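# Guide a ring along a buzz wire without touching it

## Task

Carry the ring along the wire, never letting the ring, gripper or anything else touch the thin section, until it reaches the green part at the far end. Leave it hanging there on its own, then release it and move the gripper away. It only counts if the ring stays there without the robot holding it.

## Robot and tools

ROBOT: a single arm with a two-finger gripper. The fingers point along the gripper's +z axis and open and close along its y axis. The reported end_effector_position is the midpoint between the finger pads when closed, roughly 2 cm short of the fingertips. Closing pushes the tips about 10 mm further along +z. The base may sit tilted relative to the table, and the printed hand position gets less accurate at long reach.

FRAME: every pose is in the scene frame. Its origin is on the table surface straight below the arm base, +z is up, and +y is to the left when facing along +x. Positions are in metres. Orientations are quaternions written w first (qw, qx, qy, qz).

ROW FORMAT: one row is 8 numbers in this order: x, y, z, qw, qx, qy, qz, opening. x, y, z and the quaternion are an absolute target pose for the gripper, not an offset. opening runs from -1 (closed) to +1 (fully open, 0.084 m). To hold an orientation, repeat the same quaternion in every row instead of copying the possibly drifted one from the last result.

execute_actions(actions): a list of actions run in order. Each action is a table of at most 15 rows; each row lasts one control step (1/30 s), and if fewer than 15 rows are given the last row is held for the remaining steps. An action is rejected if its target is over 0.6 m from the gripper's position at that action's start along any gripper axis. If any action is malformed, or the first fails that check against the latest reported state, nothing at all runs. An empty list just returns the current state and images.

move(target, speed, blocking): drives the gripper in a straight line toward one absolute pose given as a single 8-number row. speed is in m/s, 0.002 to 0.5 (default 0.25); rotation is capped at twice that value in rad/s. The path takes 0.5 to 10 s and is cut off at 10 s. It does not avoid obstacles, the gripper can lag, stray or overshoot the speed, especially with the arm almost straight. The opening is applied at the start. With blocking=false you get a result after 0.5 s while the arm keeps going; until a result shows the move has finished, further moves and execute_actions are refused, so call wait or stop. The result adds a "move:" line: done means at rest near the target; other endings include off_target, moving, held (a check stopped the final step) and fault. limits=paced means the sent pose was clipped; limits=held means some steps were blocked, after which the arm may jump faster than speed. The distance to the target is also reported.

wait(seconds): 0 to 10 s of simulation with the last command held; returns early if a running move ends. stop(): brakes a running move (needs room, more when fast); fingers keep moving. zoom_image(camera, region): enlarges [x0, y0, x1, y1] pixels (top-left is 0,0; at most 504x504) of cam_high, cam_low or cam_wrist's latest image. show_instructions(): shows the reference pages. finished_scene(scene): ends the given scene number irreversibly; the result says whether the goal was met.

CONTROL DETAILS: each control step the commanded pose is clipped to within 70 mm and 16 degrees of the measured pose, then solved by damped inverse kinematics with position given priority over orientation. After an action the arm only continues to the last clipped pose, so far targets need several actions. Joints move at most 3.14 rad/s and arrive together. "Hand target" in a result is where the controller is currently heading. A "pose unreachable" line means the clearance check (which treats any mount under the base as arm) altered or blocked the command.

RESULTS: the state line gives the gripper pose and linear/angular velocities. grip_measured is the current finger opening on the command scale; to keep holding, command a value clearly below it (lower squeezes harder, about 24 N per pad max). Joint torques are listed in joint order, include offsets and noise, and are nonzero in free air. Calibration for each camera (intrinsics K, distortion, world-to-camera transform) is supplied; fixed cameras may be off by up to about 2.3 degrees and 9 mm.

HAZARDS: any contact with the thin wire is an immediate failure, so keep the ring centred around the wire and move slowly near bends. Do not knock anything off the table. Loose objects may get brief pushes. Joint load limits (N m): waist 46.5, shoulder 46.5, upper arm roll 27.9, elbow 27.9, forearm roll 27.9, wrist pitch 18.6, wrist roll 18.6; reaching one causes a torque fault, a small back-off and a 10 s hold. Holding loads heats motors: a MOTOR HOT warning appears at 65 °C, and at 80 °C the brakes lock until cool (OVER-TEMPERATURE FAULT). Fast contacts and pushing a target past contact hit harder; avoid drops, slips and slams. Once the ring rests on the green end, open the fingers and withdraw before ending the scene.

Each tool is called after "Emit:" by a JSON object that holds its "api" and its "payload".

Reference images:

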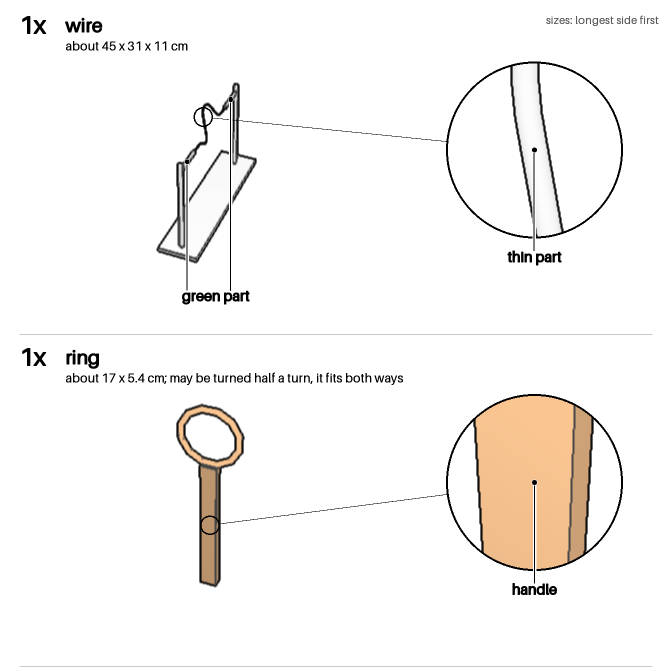

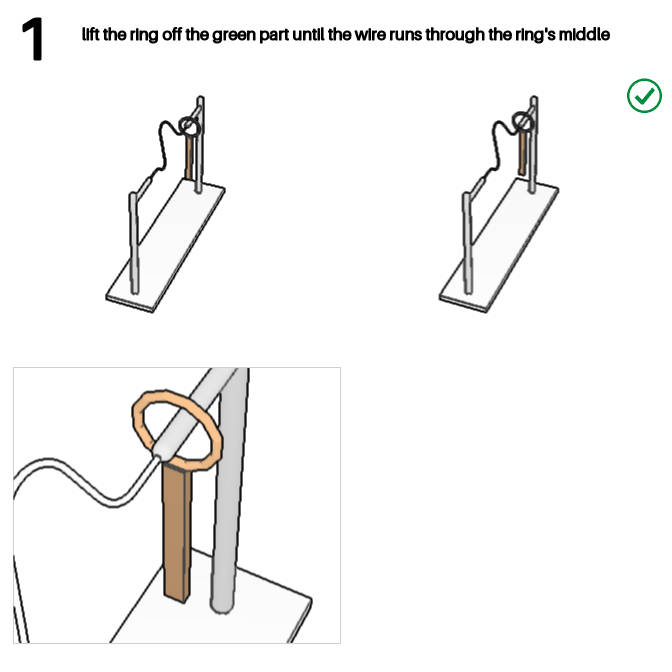

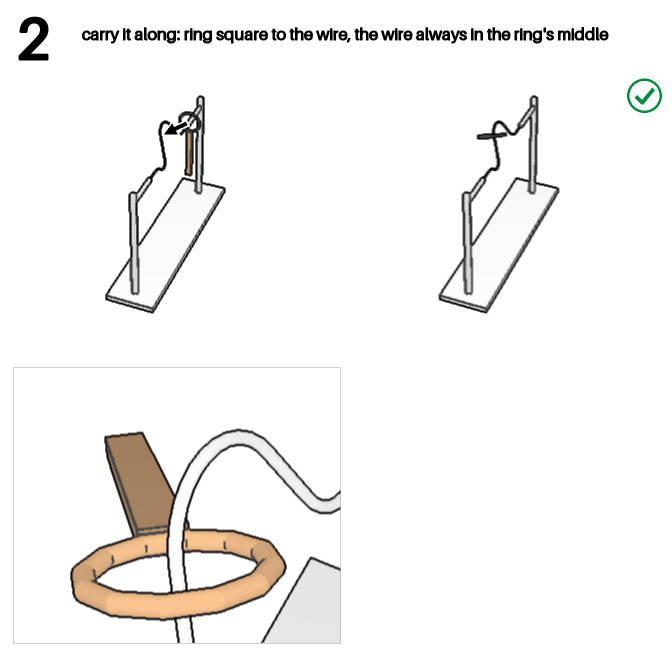

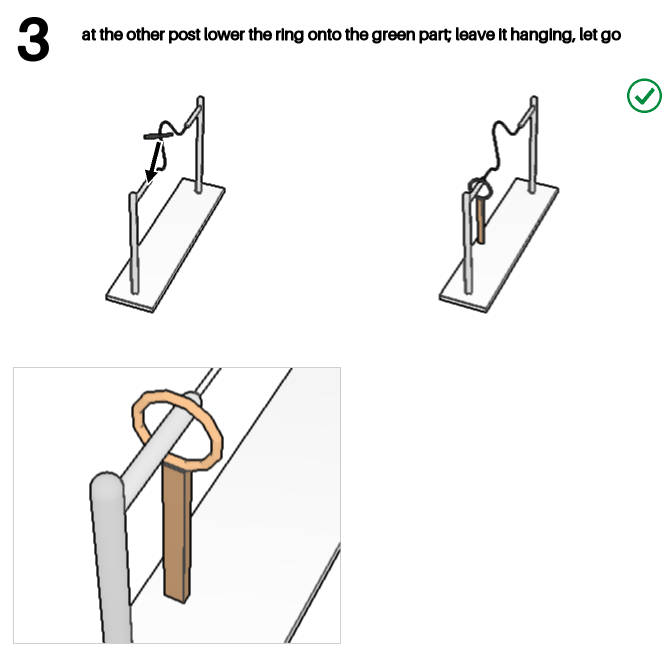

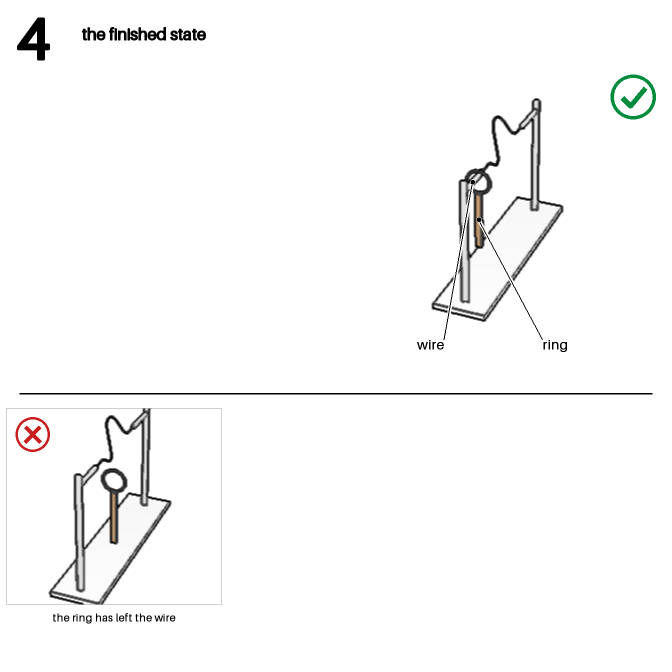

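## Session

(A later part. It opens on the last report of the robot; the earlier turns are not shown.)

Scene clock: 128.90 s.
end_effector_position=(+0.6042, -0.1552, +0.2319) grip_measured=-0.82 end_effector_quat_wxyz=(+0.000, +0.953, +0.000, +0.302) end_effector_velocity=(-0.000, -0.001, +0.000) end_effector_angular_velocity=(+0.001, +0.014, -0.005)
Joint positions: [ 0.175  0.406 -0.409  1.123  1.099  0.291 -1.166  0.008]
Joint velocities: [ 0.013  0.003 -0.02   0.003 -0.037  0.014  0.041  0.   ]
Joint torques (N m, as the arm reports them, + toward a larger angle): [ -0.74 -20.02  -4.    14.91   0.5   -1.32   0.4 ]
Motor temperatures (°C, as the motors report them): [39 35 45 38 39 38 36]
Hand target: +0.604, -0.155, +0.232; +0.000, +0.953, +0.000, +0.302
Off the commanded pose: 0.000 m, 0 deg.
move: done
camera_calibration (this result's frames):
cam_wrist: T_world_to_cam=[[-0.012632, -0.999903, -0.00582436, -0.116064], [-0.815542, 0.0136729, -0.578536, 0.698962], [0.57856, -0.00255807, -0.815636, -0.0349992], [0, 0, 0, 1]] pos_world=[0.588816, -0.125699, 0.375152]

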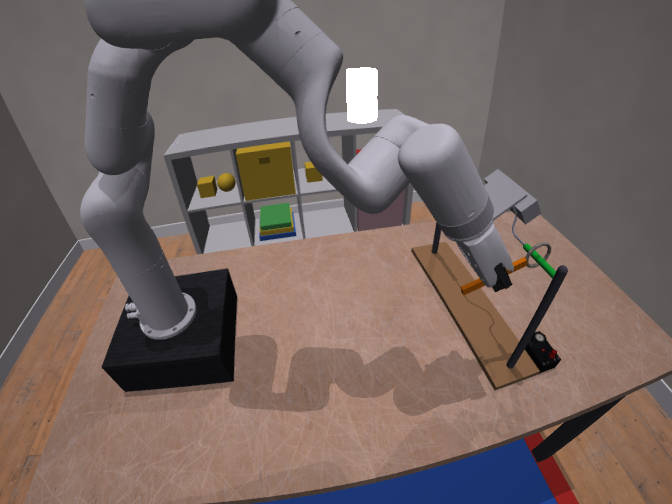

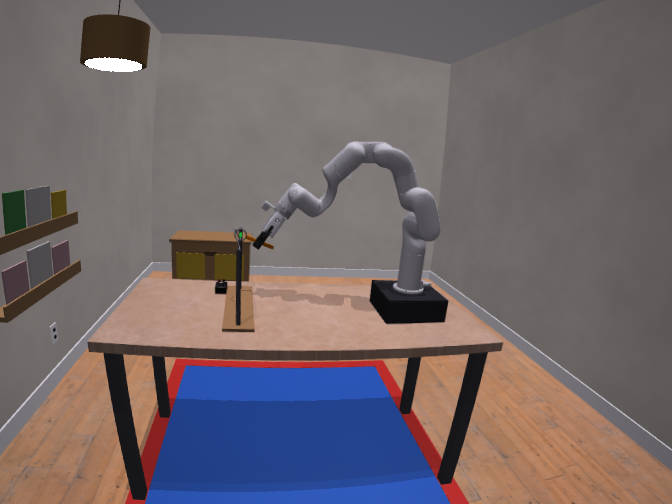

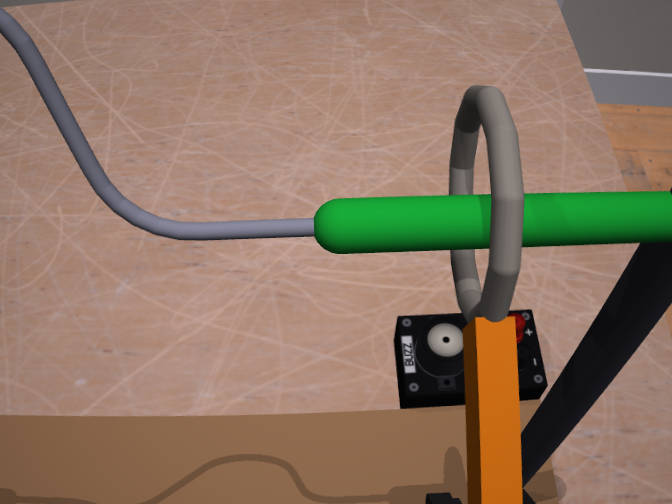

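Emit:
{"api": "move", "payload": {"target": [0.600,-0.155,0.2815,0,1,0,0,-1], "speed": 0.1}}

Scene clock: 133.83 s.
end_effector_position=(+0.6002, -0.1546, +0.2811) grip_measured=-0.82 end_effector_quat_wxyz=(-0.000, +1.000, +0.001, +0.001) end_effector_velocity=(+0.000, -0.000, +0.001) end_effector_angular_velocity=(+0.001, +0.010, -0.000)
Joint positions: [ 0.235  0.667 -0.689  1.771  0.432  1.264 -0.497  0.008]
Joint velocities: [-0.007  0.009  0.001  0.02  -0.001  0.02   0.003 -0.   ]
Joint torques (N m, as the arm reports them, + toward a larger angle): [ -0.63 -24.43  -6.48  15.45   1.13  -1.01   0.41]
Motor temperatures (°C, as the motors report them): [39 35 45 39 39 38 36]
Hand target: +0.600, -0.155, +0.281; -0.000, +1.000, +0.001, +0.000
Off the commanded pose: 0.001 m, 0 deg.
move: done
camera_calibration (this result's frames):
cam_wrist: T_world_to_cam=[[-0.0126835, -0.999919, 0.00108717, -0.11717], [-0.99991, 0.0126786, -0.00437488, 0.673265], [0.00436075, -0.00114256, -0.99999, 0.404149], [0, 0, 0, 1]] pos_world=[0.669956, -0.125235, 0.407217]

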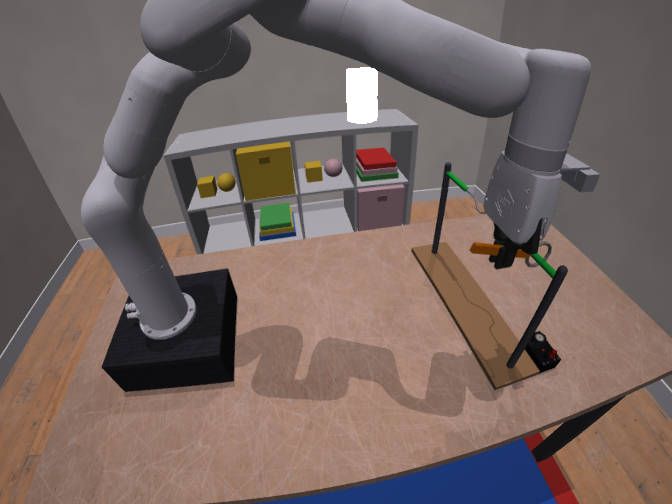

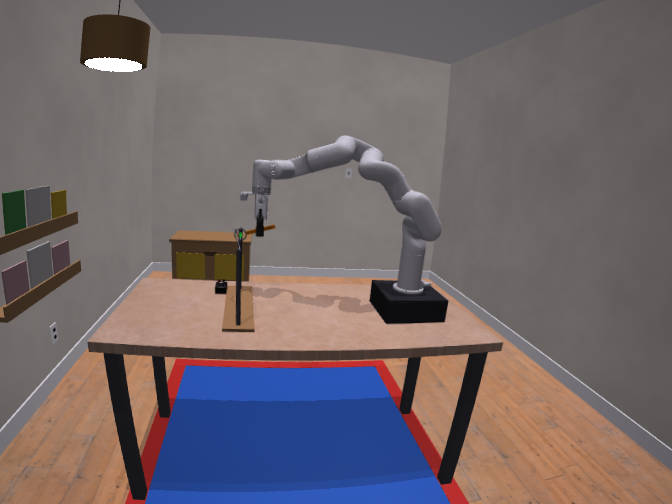

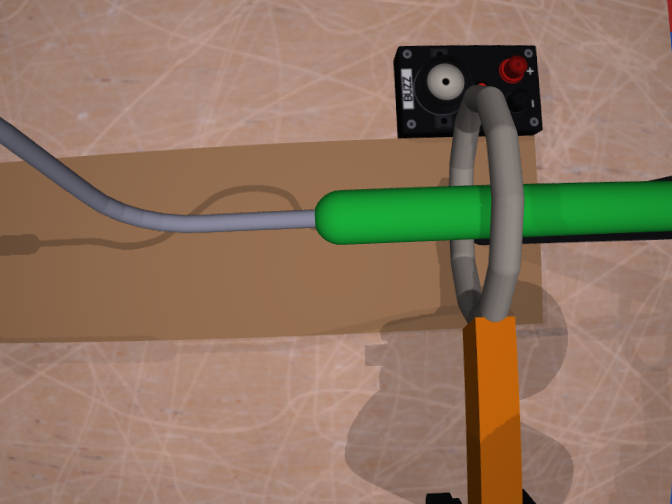

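Emit:
{"api": "zoom_image", "payload": {"camera": "cam_low", "region": [220, 215, 280, 255]}}

Emit:
{"api": "zoom_image", "payload": {"camera": "cam_high", "region": [460, 180, 580, 290]}}

Region (220, 215, 280, 255) of cam_low's 672x504 image, scaled by 8.400, with more detail than that image has.

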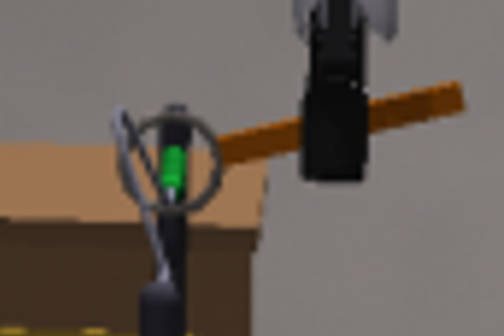

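Region (460, 180, 580, 290) of cam_high's 672x504 image, scaled by 4.200, with more detail than that image has; it fills the top 462 rows of this view, and the rest is white.

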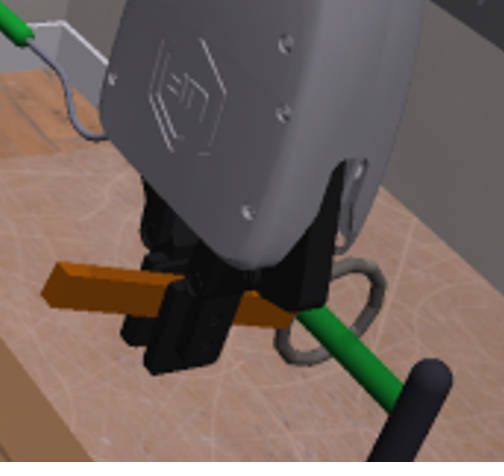

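Emit:
{"api": "move", "payload": {"target": [0.599,-0.10,0.2815,0,1,0,0,-1], "speed": 0.05}}

Emit:
{"api": "zoom_image", "payload": {"camera": "cam_low", "region": [220, 215, 280, 255]}}

Scene clock: 145.70 s.
end_effector_position=(+0.5987, -0.1004, +0.2815) grip_measured=-0.82 end_effector_quat_wxyz=(-0.000, +1.000, -0.000, -0.000) end_effector_velocity=(-0.000, +0.001, +0.000) end_effector_angular_velocity=(-0.000, -0.001, -0.004)
Joint positions: [ 0.347  0.617 -0.692  1.696  0.408  1.235 -0.406  0.008]
Joint velocities: [ 0.003 -0.003 -0.001 -0.004 -0.001 -0.002  0.005  0.   ]
Joint torques (N m, as the arm reports them, + toward a larger angle): [ -1.38 -23.19  -6.12  15.77   1.32  -1.09   0.52]
Motor temperatures (°C, as the motors report them): [39 36 45 40 39 38 36]
Hand target: +0.599, -0.100, +0.281; -0.000, +1.000, -0.000, -0.000
Off the commanded pose: 0.001 m, 0 deg.
move: done
camera_calibration (this result's frames):
cam_wrist: T_world_to_cam=[[-0.0144951, -0.999894, 0.00143293, -0.0620067], [-0.999892, 0.0144917, -0.0023585, 0.670754], [0.00233748, -0.00146696, -0.999996, 0.405726], [0, 0, 0, 1]] pos_world=[0.668834, -0.0711253, 0.407396]

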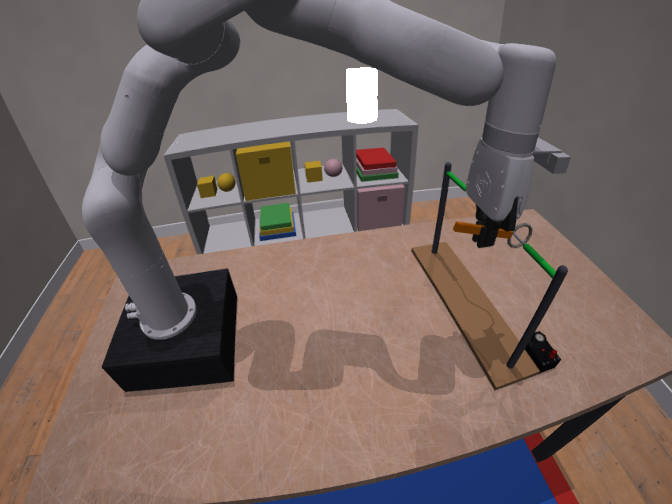

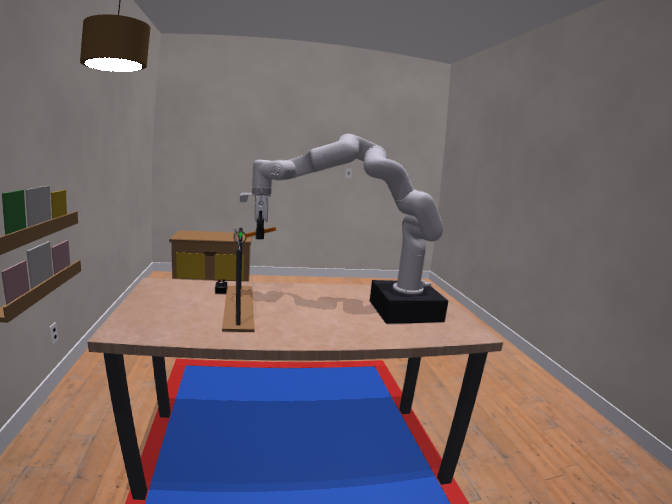

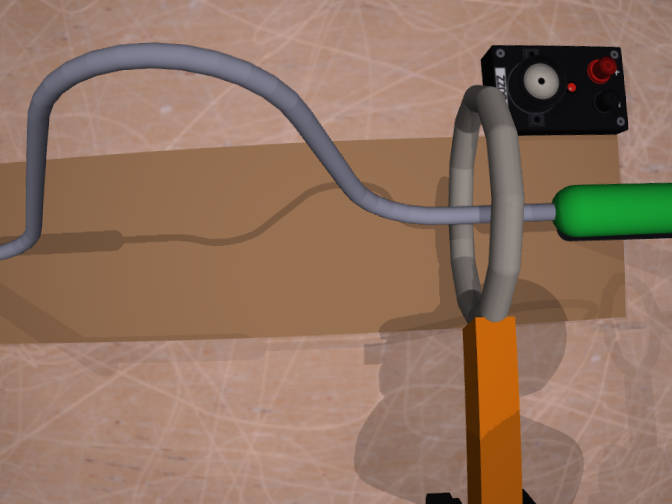

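Region (220, 215, 280, 255) of cam_low's 672x504 image, scaled by 8.400, with more detail than that image has.

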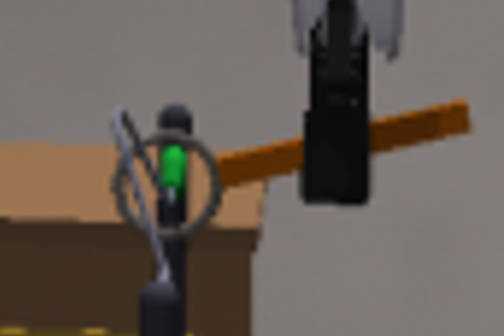

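Emit:
{"api": "move", "payload": {"target": [0.600,-0.085,0.284,-0.209,0.9763,-0.056,0,-1], "speed": 0.05}}

Scene clock: 152.87 s.
end_effector_position=(+0.5999, -0.0853, +0.2842) grip_measured=-0.82 end_effector_quat_wxyz=(-0.208, +0.977, -0.056, +0.000) end_effector_velocity=(+0.000, +0.002, +0.000) end_effector_angular_velocity=(+0.011, -0.000, +0.000)
Joint positions: [ 0.096  0.657 -0.559  1.798  0.733  1.446 -0.468  0.008]
Joint velocities: [-0.004  0.002  0.003  0.002  0.008  0.006 -0.002 -0.   ]
Joint torques (N m, as the arm reports them, + toward a larger angle): [ -0.94 -25.44  -4.86  15.71   1.41  -0.6    0.32]
Motor temperatures (°C, as the motors report them): [39 36 45 41 39 38 36]
Hand target: +0.600, -0.085, +0.284; -0.209, +0.976, -0.056, +0.000
Off the commanded pose: 0.000 m, 0 deg.
move: done
camera_calibration (this result's frames):
cam_wrist: T_world_to_cam=[[-0.123796, -0.906204, -0.404313, 0.142019], [-0.991972, 0.123618, 0.0266607, 0.668029], [0.0258202, 0.404367, -0.914232, 0.404589], [0, 0, 0, 1]] pos_world=[0.669801, -0.117484, 0.409498]

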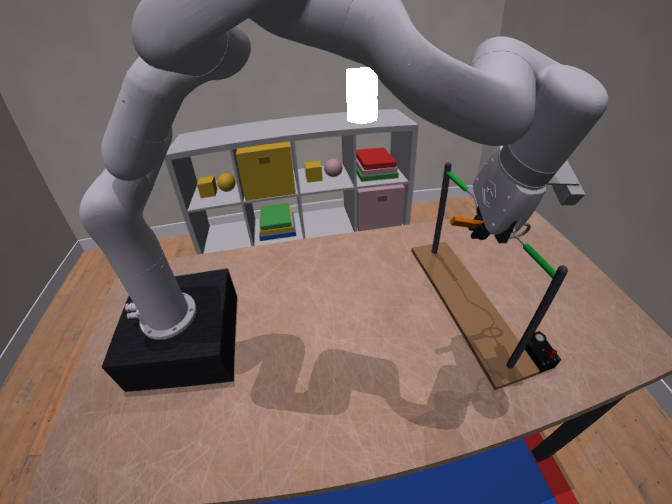

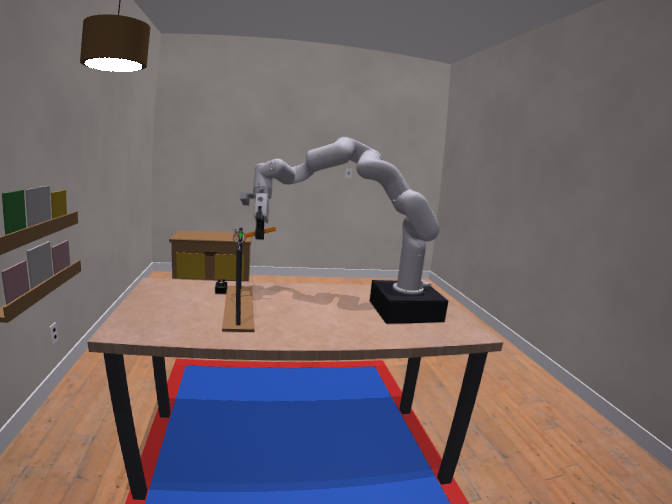

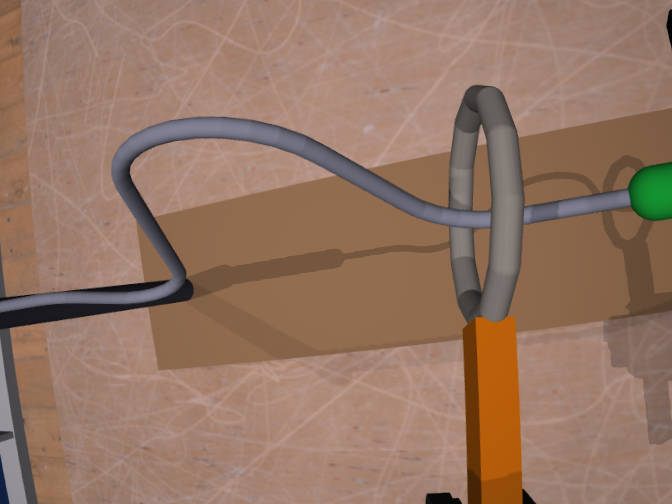

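Emit:
{"api": "move", "payload": {"target": [0.6045,-0.076,0.295,-0.408,0.9063,-0.109,0,-1], "speed": 0.05}}

Emit:
{"api": "zoom_image", "payload": {"camera": "cam_low", "region": [220, 215, 280, 255]}}

Emit:
{"api": "zoom_image", "payload": {"camera": "cam_high", "region": [460, 170, 580, 280]}}

Scene clock: 176.67 s.
end_effector_position=(+0.6044, -0.0762, +0.2950) grip_measured=-0.82 end_effector_quat_wxyz=(-0.407, +0.907, -0.109, -0.000) end_effector_velocity=(+0.001, +0.002, +0.002) end_effector_angular_velocity=(+0.011, -0.003, +0.001)
Joint positions: [-0.133  0.737 -0.433  1.863  1.036  1.647 -0.468  0.008]
Joint velocities: [-0.003  0.001  0.004  0.002  0.008  0.005  0.    -0.   ]
Joint torques (N m, as the arm reports them, + toward a larger angle): [ -0.88 -27.32  -4.01  15.82   2.33   0.35   0.68]
Motor temperatures (°C, as the motors report them): [39 36 45 42 39 38 36]
Hand target: +0.604, -0.076, +0.295; -0.408, +0.907, -0.109, -0.000
Off the commanded pose: 0.000 m, 0 deg.
move: done
camera_calibration (this result's frames):
cam_wrist: T_world_to_cam=[[-0.212036, -0.642926, -0.735994, 0.326414], [-0.973015, 0.209024, 0.0977287, 0.645129], [0.0910079, 0.736855, -0.669897, 0.32458], [0, 0, 0, 1]] pos_world=[0.667392, -0.164156, 0.394627]

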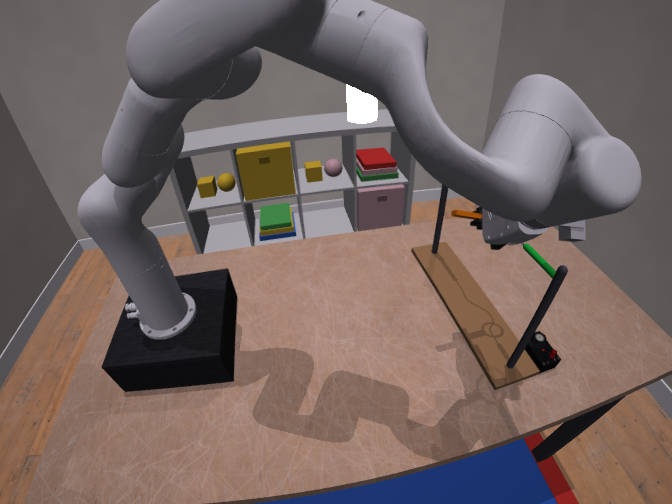

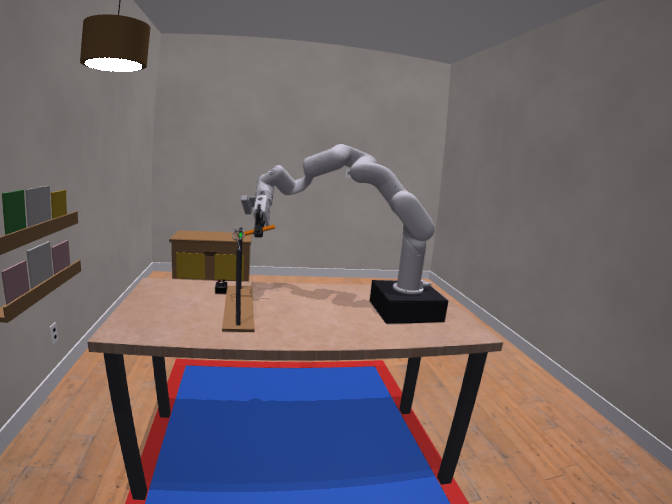

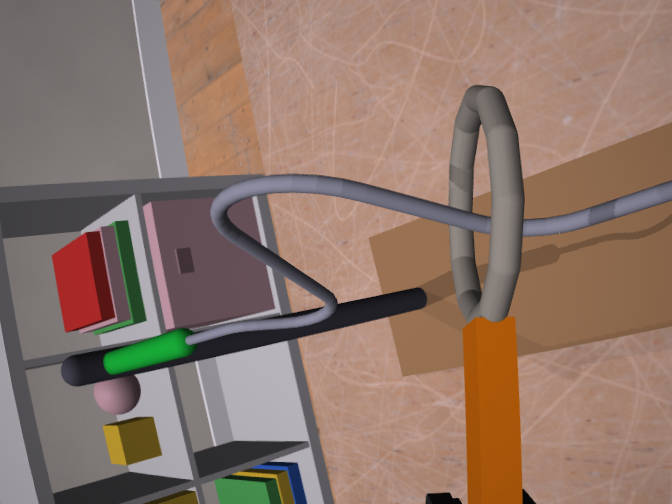

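Region (220, 215, 280, 255) of cam_low's 672x504 image, scaled by 8.400, with more detail than that image has.

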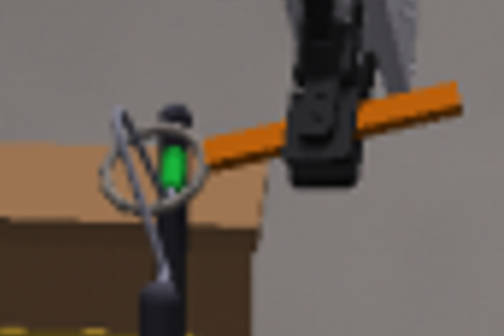

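Region (460, 170, 580, 280) of cam_high's 672x504 image, scaled by 4.200, with more detail than that image has; it fills the top 462 rows of this view, and the rest is white.

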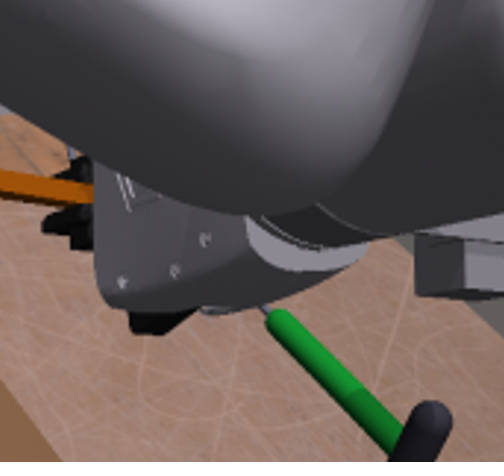

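Emit:
{"api": "move", "payload": {"target": [0.606,-0.0665,0.315,-0.468,0.8746,-0.1256,0,-1], "speed": 0.04}}

Emit:
{"api": "zoom_image", "payload": {"camera": "cam_low", "region": [220, 215, 280, 255]}}

Scene clock: 182.47 s.
end_effector_position=(+0.6059, -0.0666, +0.3148) grip_measured=-0.82 end_effector_quat_wxyz=(-0.467, +0.875, -0.126, -0.000) end_effector_velocity=(+0.001, +0.002, +0.002) end_effector_angular_velocity=(+0.014, -0.001, -0.004)
Joint positions: [-0.181  0.734 -0.395  1.858  1.127  1.705 -0.435  0.008]
Joint velocities: [-0.003 -0.     0.003 -0.001  0.011  0.005  0.003  0.   ]
Joint torques (N m, as the arm reports them, + toward a larger angle): [ -0.95 -27.6   -3.76  15.52   2.26   0.65   0.2 ]
Motor temperatures (°C, as the motors report them): [39 36 45 42 39 38 36]
Hand target: +0.606, -0.067, +0.315; -0.468, +0.875, -0.126, -0.000
Off the commanded pose: 0.000 m, 0 deg.
move: done
camera_calibration (this result's frames):
cam_wrist: T_world_to_cam=[[-0.233668, -0.529674, -0.81538, 0.393124], [-0.964955, 0.229323, 0.127564, 0.629727], [0.119418, 0.816613, -0.564697, 0.285657], [0, 0, 0, 1]] pos_world=[0.665407, -0.169455, 0.401525]

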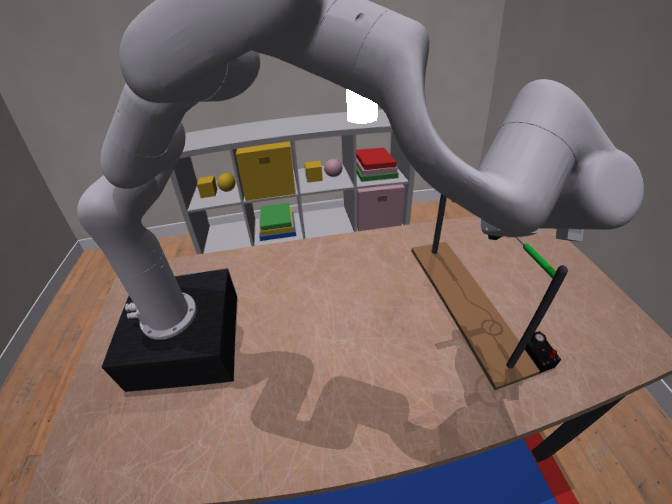

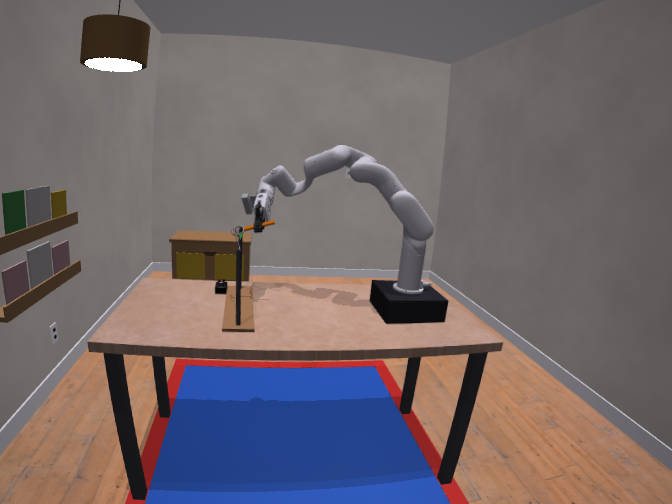

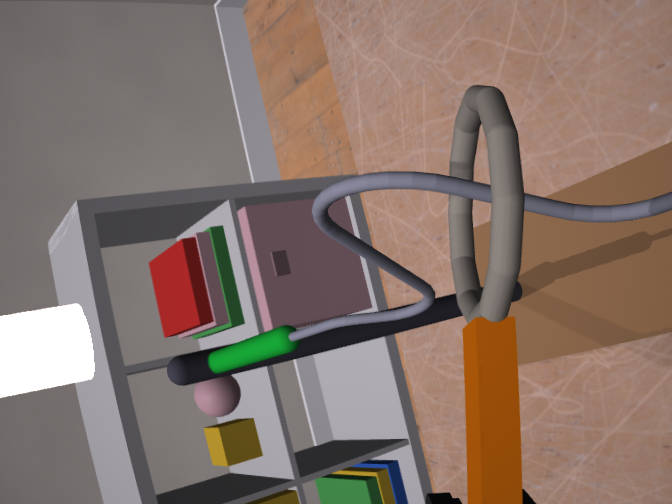

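Region (220, 215, 280, 255) of cam_low's 672x504 image, scaled by 8.400, with more detail than that image has.

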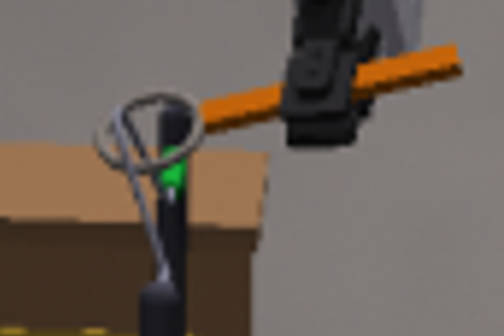

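Emit:
{"api": "move", "payload": {"target": [0.613,-0.056,0.3295,-0.2905,0.9537,-0.0779,0,-1], "speed": 0.04}}

Emit:
{"api": "zoom_image", "payload": {"camera": "cam_low", "region": [220, 215, 280, 255]}}

Scene clock: 191.97 s.
end_effector_position=(+0.6130, -0.0557, +0.3296) grip_measured=-0.82 end_effector_quat_wxyz=(-0.291, +0.953, -0.078, +0.000) end_effector_velocity=(-0.000, -0.002, -0.001) end_effector_angular_velocity=(-0.013, +0.002, -0.001)
Joint positions: [ 0.013  0.67  -0.496  1.922  0.853  1.589 -0.378  0.008]
Joint velocities: [ 0.005 -0.001 -0.005 -0.    -0.009 -0.004  0.003  0.   ]
Joint torques (N m, as the arm reports them, + toward a larger angle): [ -1.07 -26.02  -4.15  15.54   2.01  -0.43   0.4 ]
Motor temperatures (°C, as the motors report them): [39 36 45 42 39 38 36]
Hand target: +0.613, -0.056, +0.330; -0.291, +0.954, -0.078, +0.000
Off the commanded pose: 0.000 m, 0 deg.
move: done
camera_calibration (this result's frames):
cam_wrist: T_world_to_cam=[[-0.161926, -0.816857, -0.553647, 0.266327], [-0.985647, 0.161025, 0.0506961, 0.666386], [0.0477393, 0.55391, -0.831207, 0.40134], [0, 0, 0, 1]] pos_world=[0.680787, -0.11206, 0.447264]

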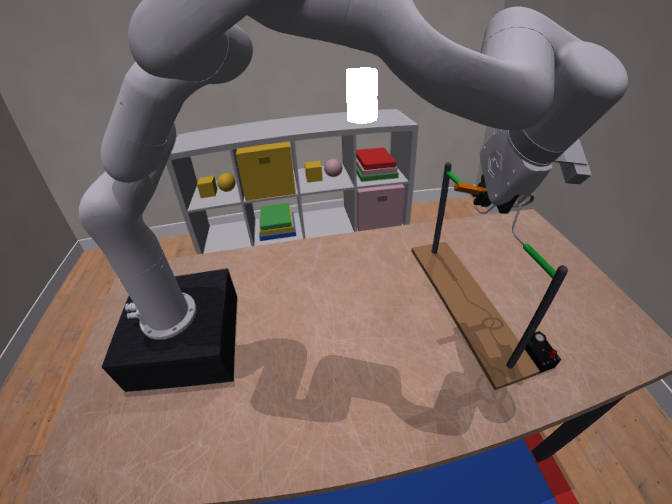

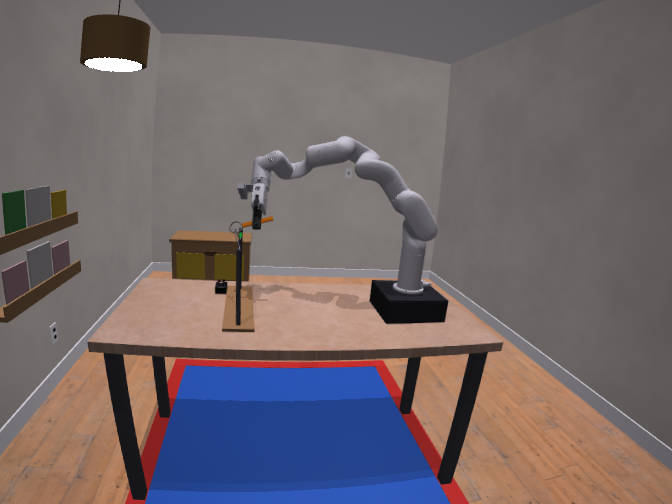

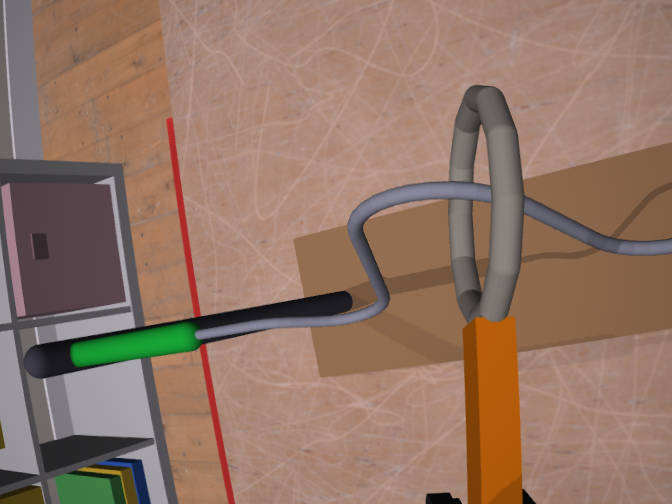

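Region (220, 215, 280, 255) of cam_low's 672x504 image, scaled by 8.400, with more detail than that image has.

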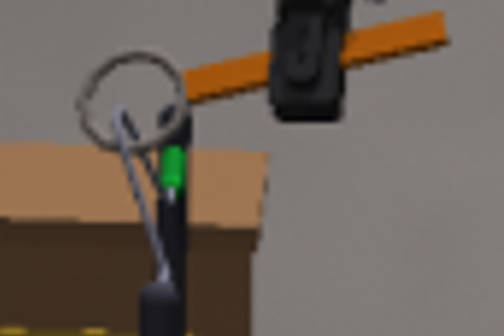

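Emit:
{"api": "move", "payload": {"target": [0.618,-0.040,0.3295,0,1,0,0,-1], "speed": 0.05}}

Emit:
{"api": "zoom_image", "payload": {"camera": "cam_low", "region": [220, 215, 280, 255]}}

Scene clock: 201.07 s.
end_effector_position=(+0.6179, -0.0397, +0.3293) grip_measured=-0.82 end_effector_quat_wxyz=(-0.001, +1.000, +0.000, +0.000) end_effector_velocity=(-0.000, -0.003, +0.001) end_effector_angular_velocity=(-0.012, -0.001, -0.003)
Joint positions: [ 0.377  0.629 -0.657  1.878  0.384  1.38  -0.275  0.008]
Joint velocities: [ 0.005 -0.001 -0.006 -0.003 -0.009 -0.005  0.004  0.   ]
Joint torques (N m, as the arm reports them, + toward a larger angle): [ -1.48 -24.47  -5.97  15.8    1.36  -0.89   0.42]
Motor temperatures (°C, as the motors report them): [39 36 45 42 39 38 36]
Hand target: +0.618, -0.040, +0.329; -0.001, +1.000, +0.000, +0.000
Off the commanded pose: 0.000 m, 0 deg.
move: done
camera_calibration (this result's frames):
cam_wrist: T_world_to_cam=[[-0.0132896, -0.999911, -0.000701377, -0.0010763], [-0.999908, 0.0132914, -0.00252627, 0.68921], [0.00253537, 0.00066774, -0.999997, 0.45357], [0, 0, 0, 1]] pos_world=[0.687983, -0.0105396, 0.455309]

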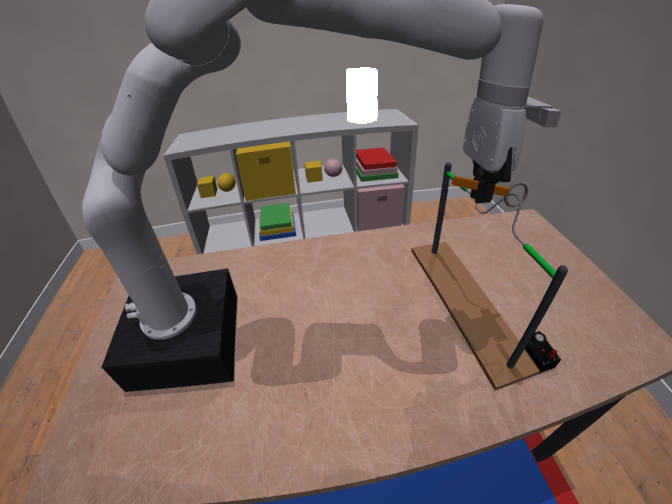

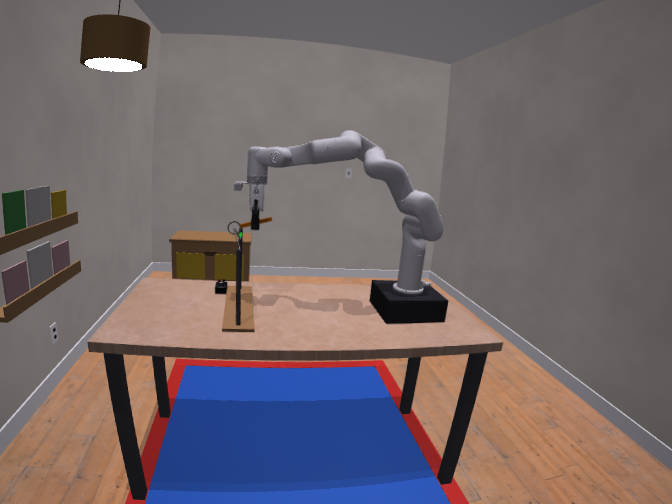

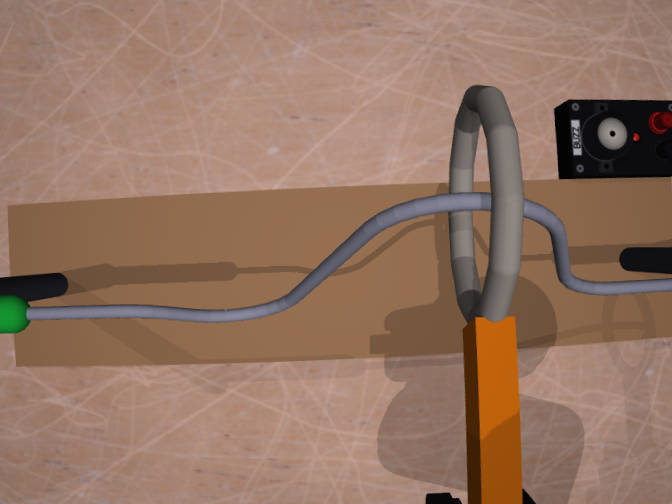

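Region (220, 215, 280, 255) of cam_low's 672x504 image, scaled by 8.400, with more detail than that image has.

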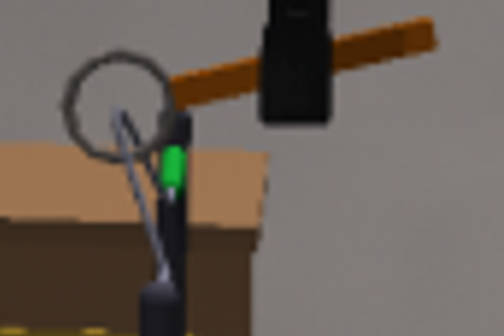

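Emit:
{"api": "move", "payload": {"target": [0.6155,-0.023,0.3235,0.3145,0.9455,0.0843,0,-1], "speed": 0.05}}

Emit:
{"api": "zoom_image", "payload": {"camera": "cam_low", "region": [220, 215, 280, 255]}}

Scene clock: 211.33 s.
end_effector_position=(+0.6154, -0.0227, +0.3229) grip_measured=-0.82 end_effector_quat_wxyz=(+0.313, +0.946, +0.085, -0.000) end_effector_velocity=(-0.000, -0.004, +0.002) end_effector_angular_velocity=(-0.012, -0.003, -0.004)
Joint positions: [ 0.785  0.698 -0.854  1.714 -0.132  1.197 -0.079  0.008]
Joint velocities: [ 0.004  0.001 -0.009 -0.004 -0.008 -0.003  0.004  0.   ]
Joint torques (N m, as the arm reports them, + toward a larger angle): [ -1.71 -22.79  -7.92  14.67   0.97  -0.52   0.55]
Motor temperatures (°C, as the motors report them): [39 36 45 42 39 38 36]
Hand target: +0.615, -0.023, +0.323; +0.314, +0.946, +0.085, -0.000
Off the commanded pose: 0.001 m, 0 deg.
move: done
camera_calibration (this result's frames):
cam_wrist: T_world_to_cam=[[0.146766, -0.790488, 0.594633, -0.270113], [-0.987619, -0.150771, 0.0433311, 0.660304], [0.0554004, -0.59363, -0.802829, 0.33746], [0, 0, 0, 1]] pos_world=[0.673077, 0.0863591, 0.402929]

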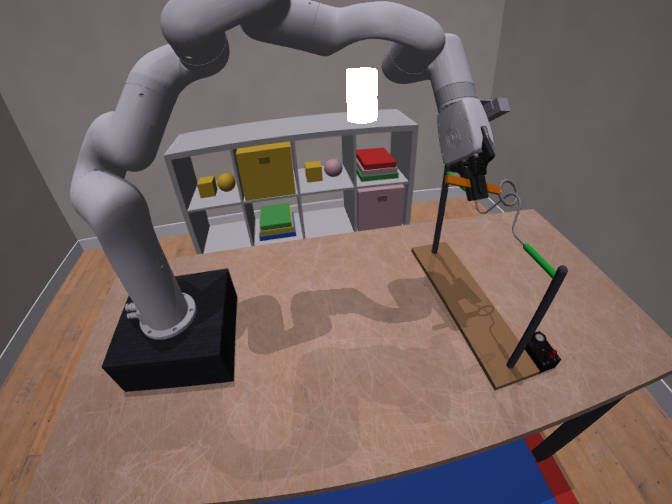

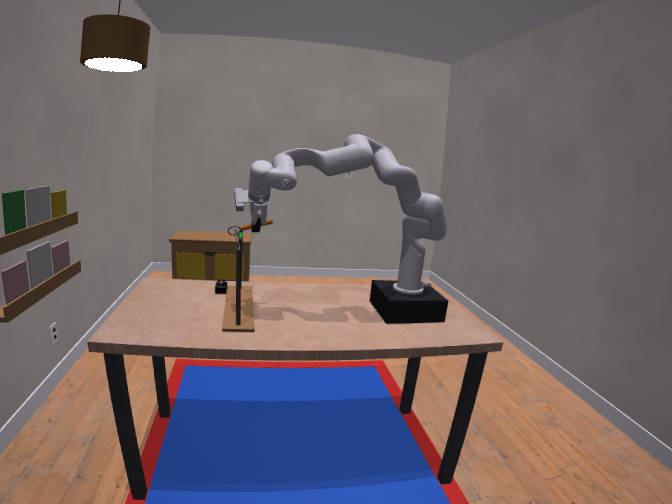

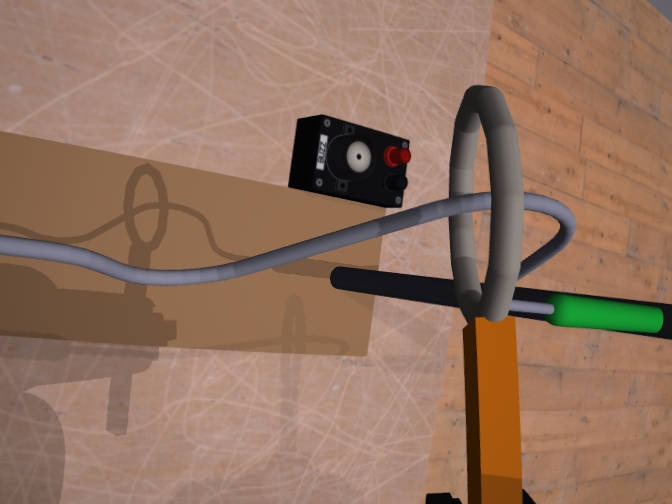

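Region (220, 215, 280, 255) of cam_low's 672x504 image, scaled by 8.400, with more detail than that image has.

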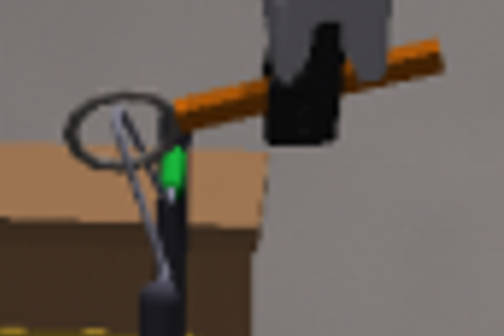

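Emit:
{"api": "move", "payload": {"target": [0.6105,-0.0145,0.3115,0.468,0.8746,0.1256,0,-1], "speed": 0.04}}

Emit:
{"api": "zoom_image", "payload": {"camera": "cam_high", "region": [460, 160, 560, 250]}}

Scene clock: 218.17 s.
end_effector_position=(+0.6104, -0.0144, +0.3110) grip_measured=-0.82 end_effector_quat_wxyz=(+0.467, +0.875, +0.126, -0.000) end_effector_velocity=(+0.000, -0.001, +0.001) end_effector_angular_velocity=(-0.013, -0.004, +0.001)
Joint positions: [ 0.969  0.809 -0.953  1.607 -0.368  1.13   0.051  0.008]
Joint velocities: [ 0.005  0.004 -0.006 -0.003 -0.009 -0.002  0.006 -0.   ]
Joint torques (N m, as the arm reports them, + toward a larger angle): [ -1.25 -21.9   -9.54  13.59   0.65  -0.01   0.66]
Motor temperatures (°C, as the motors report them): [39 36 46 42 39 38 36]
Hand target: +0.610, -0.014, +0.311; +0.468, +0.875, +0.126, -0.000
Off the commanded pose: 0.000 m, 0 deg.
move: done
camera_calibration (this result's frames):
cam_wrist: T_world_to_cam=[[0.20691, -0.5333, 0.820231, -0.358943], [-0.970979, -0.214723, 0.105328, 0.626821], [0.119952, -0.81822, -0.562252, 0.215705], [0, 0, 0, 1]] pos_world=[0.657024, 0.119663, 0.349675]

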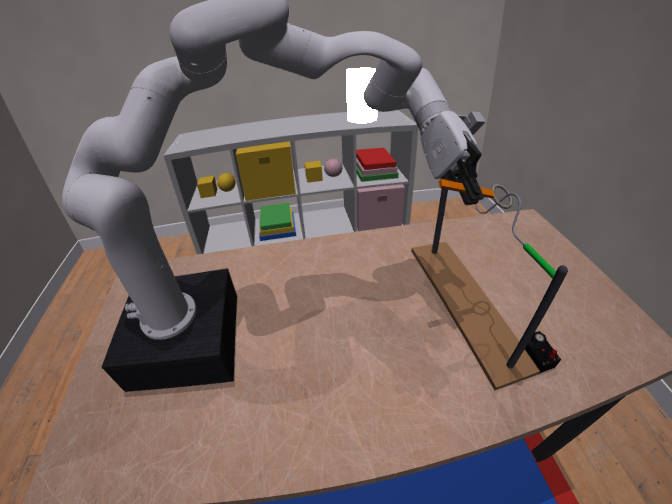

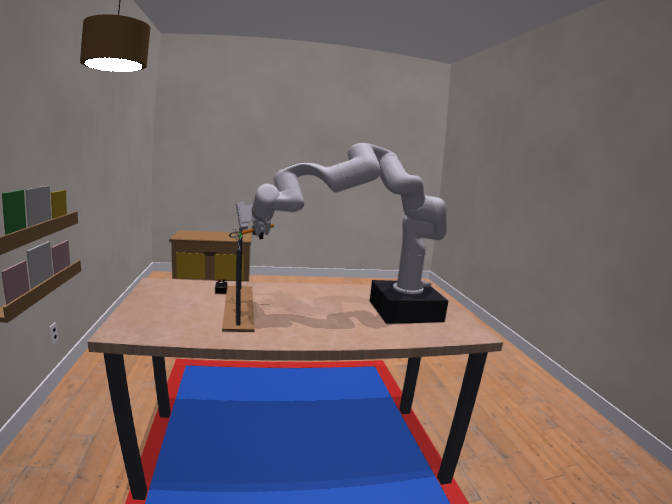

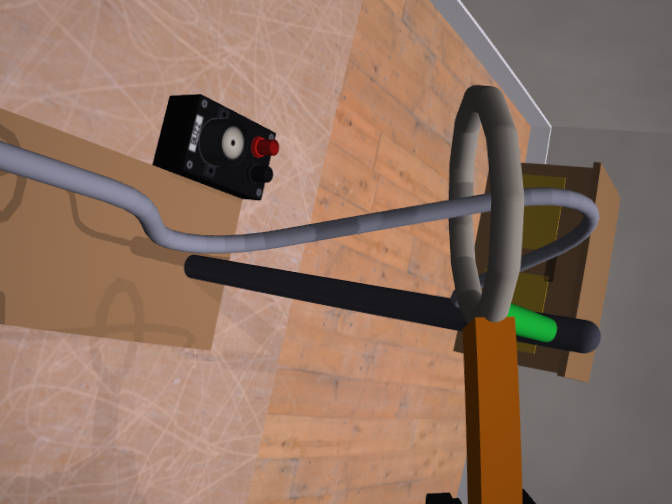

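Region (460, 160, 560, 250) of cam_high's 672x504 image, scaled by 5.040, with more detail than that image has; it fills the top 454 rows of this view, and the rest is white.

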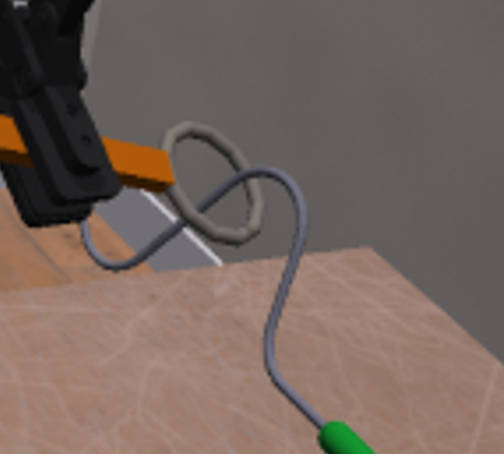

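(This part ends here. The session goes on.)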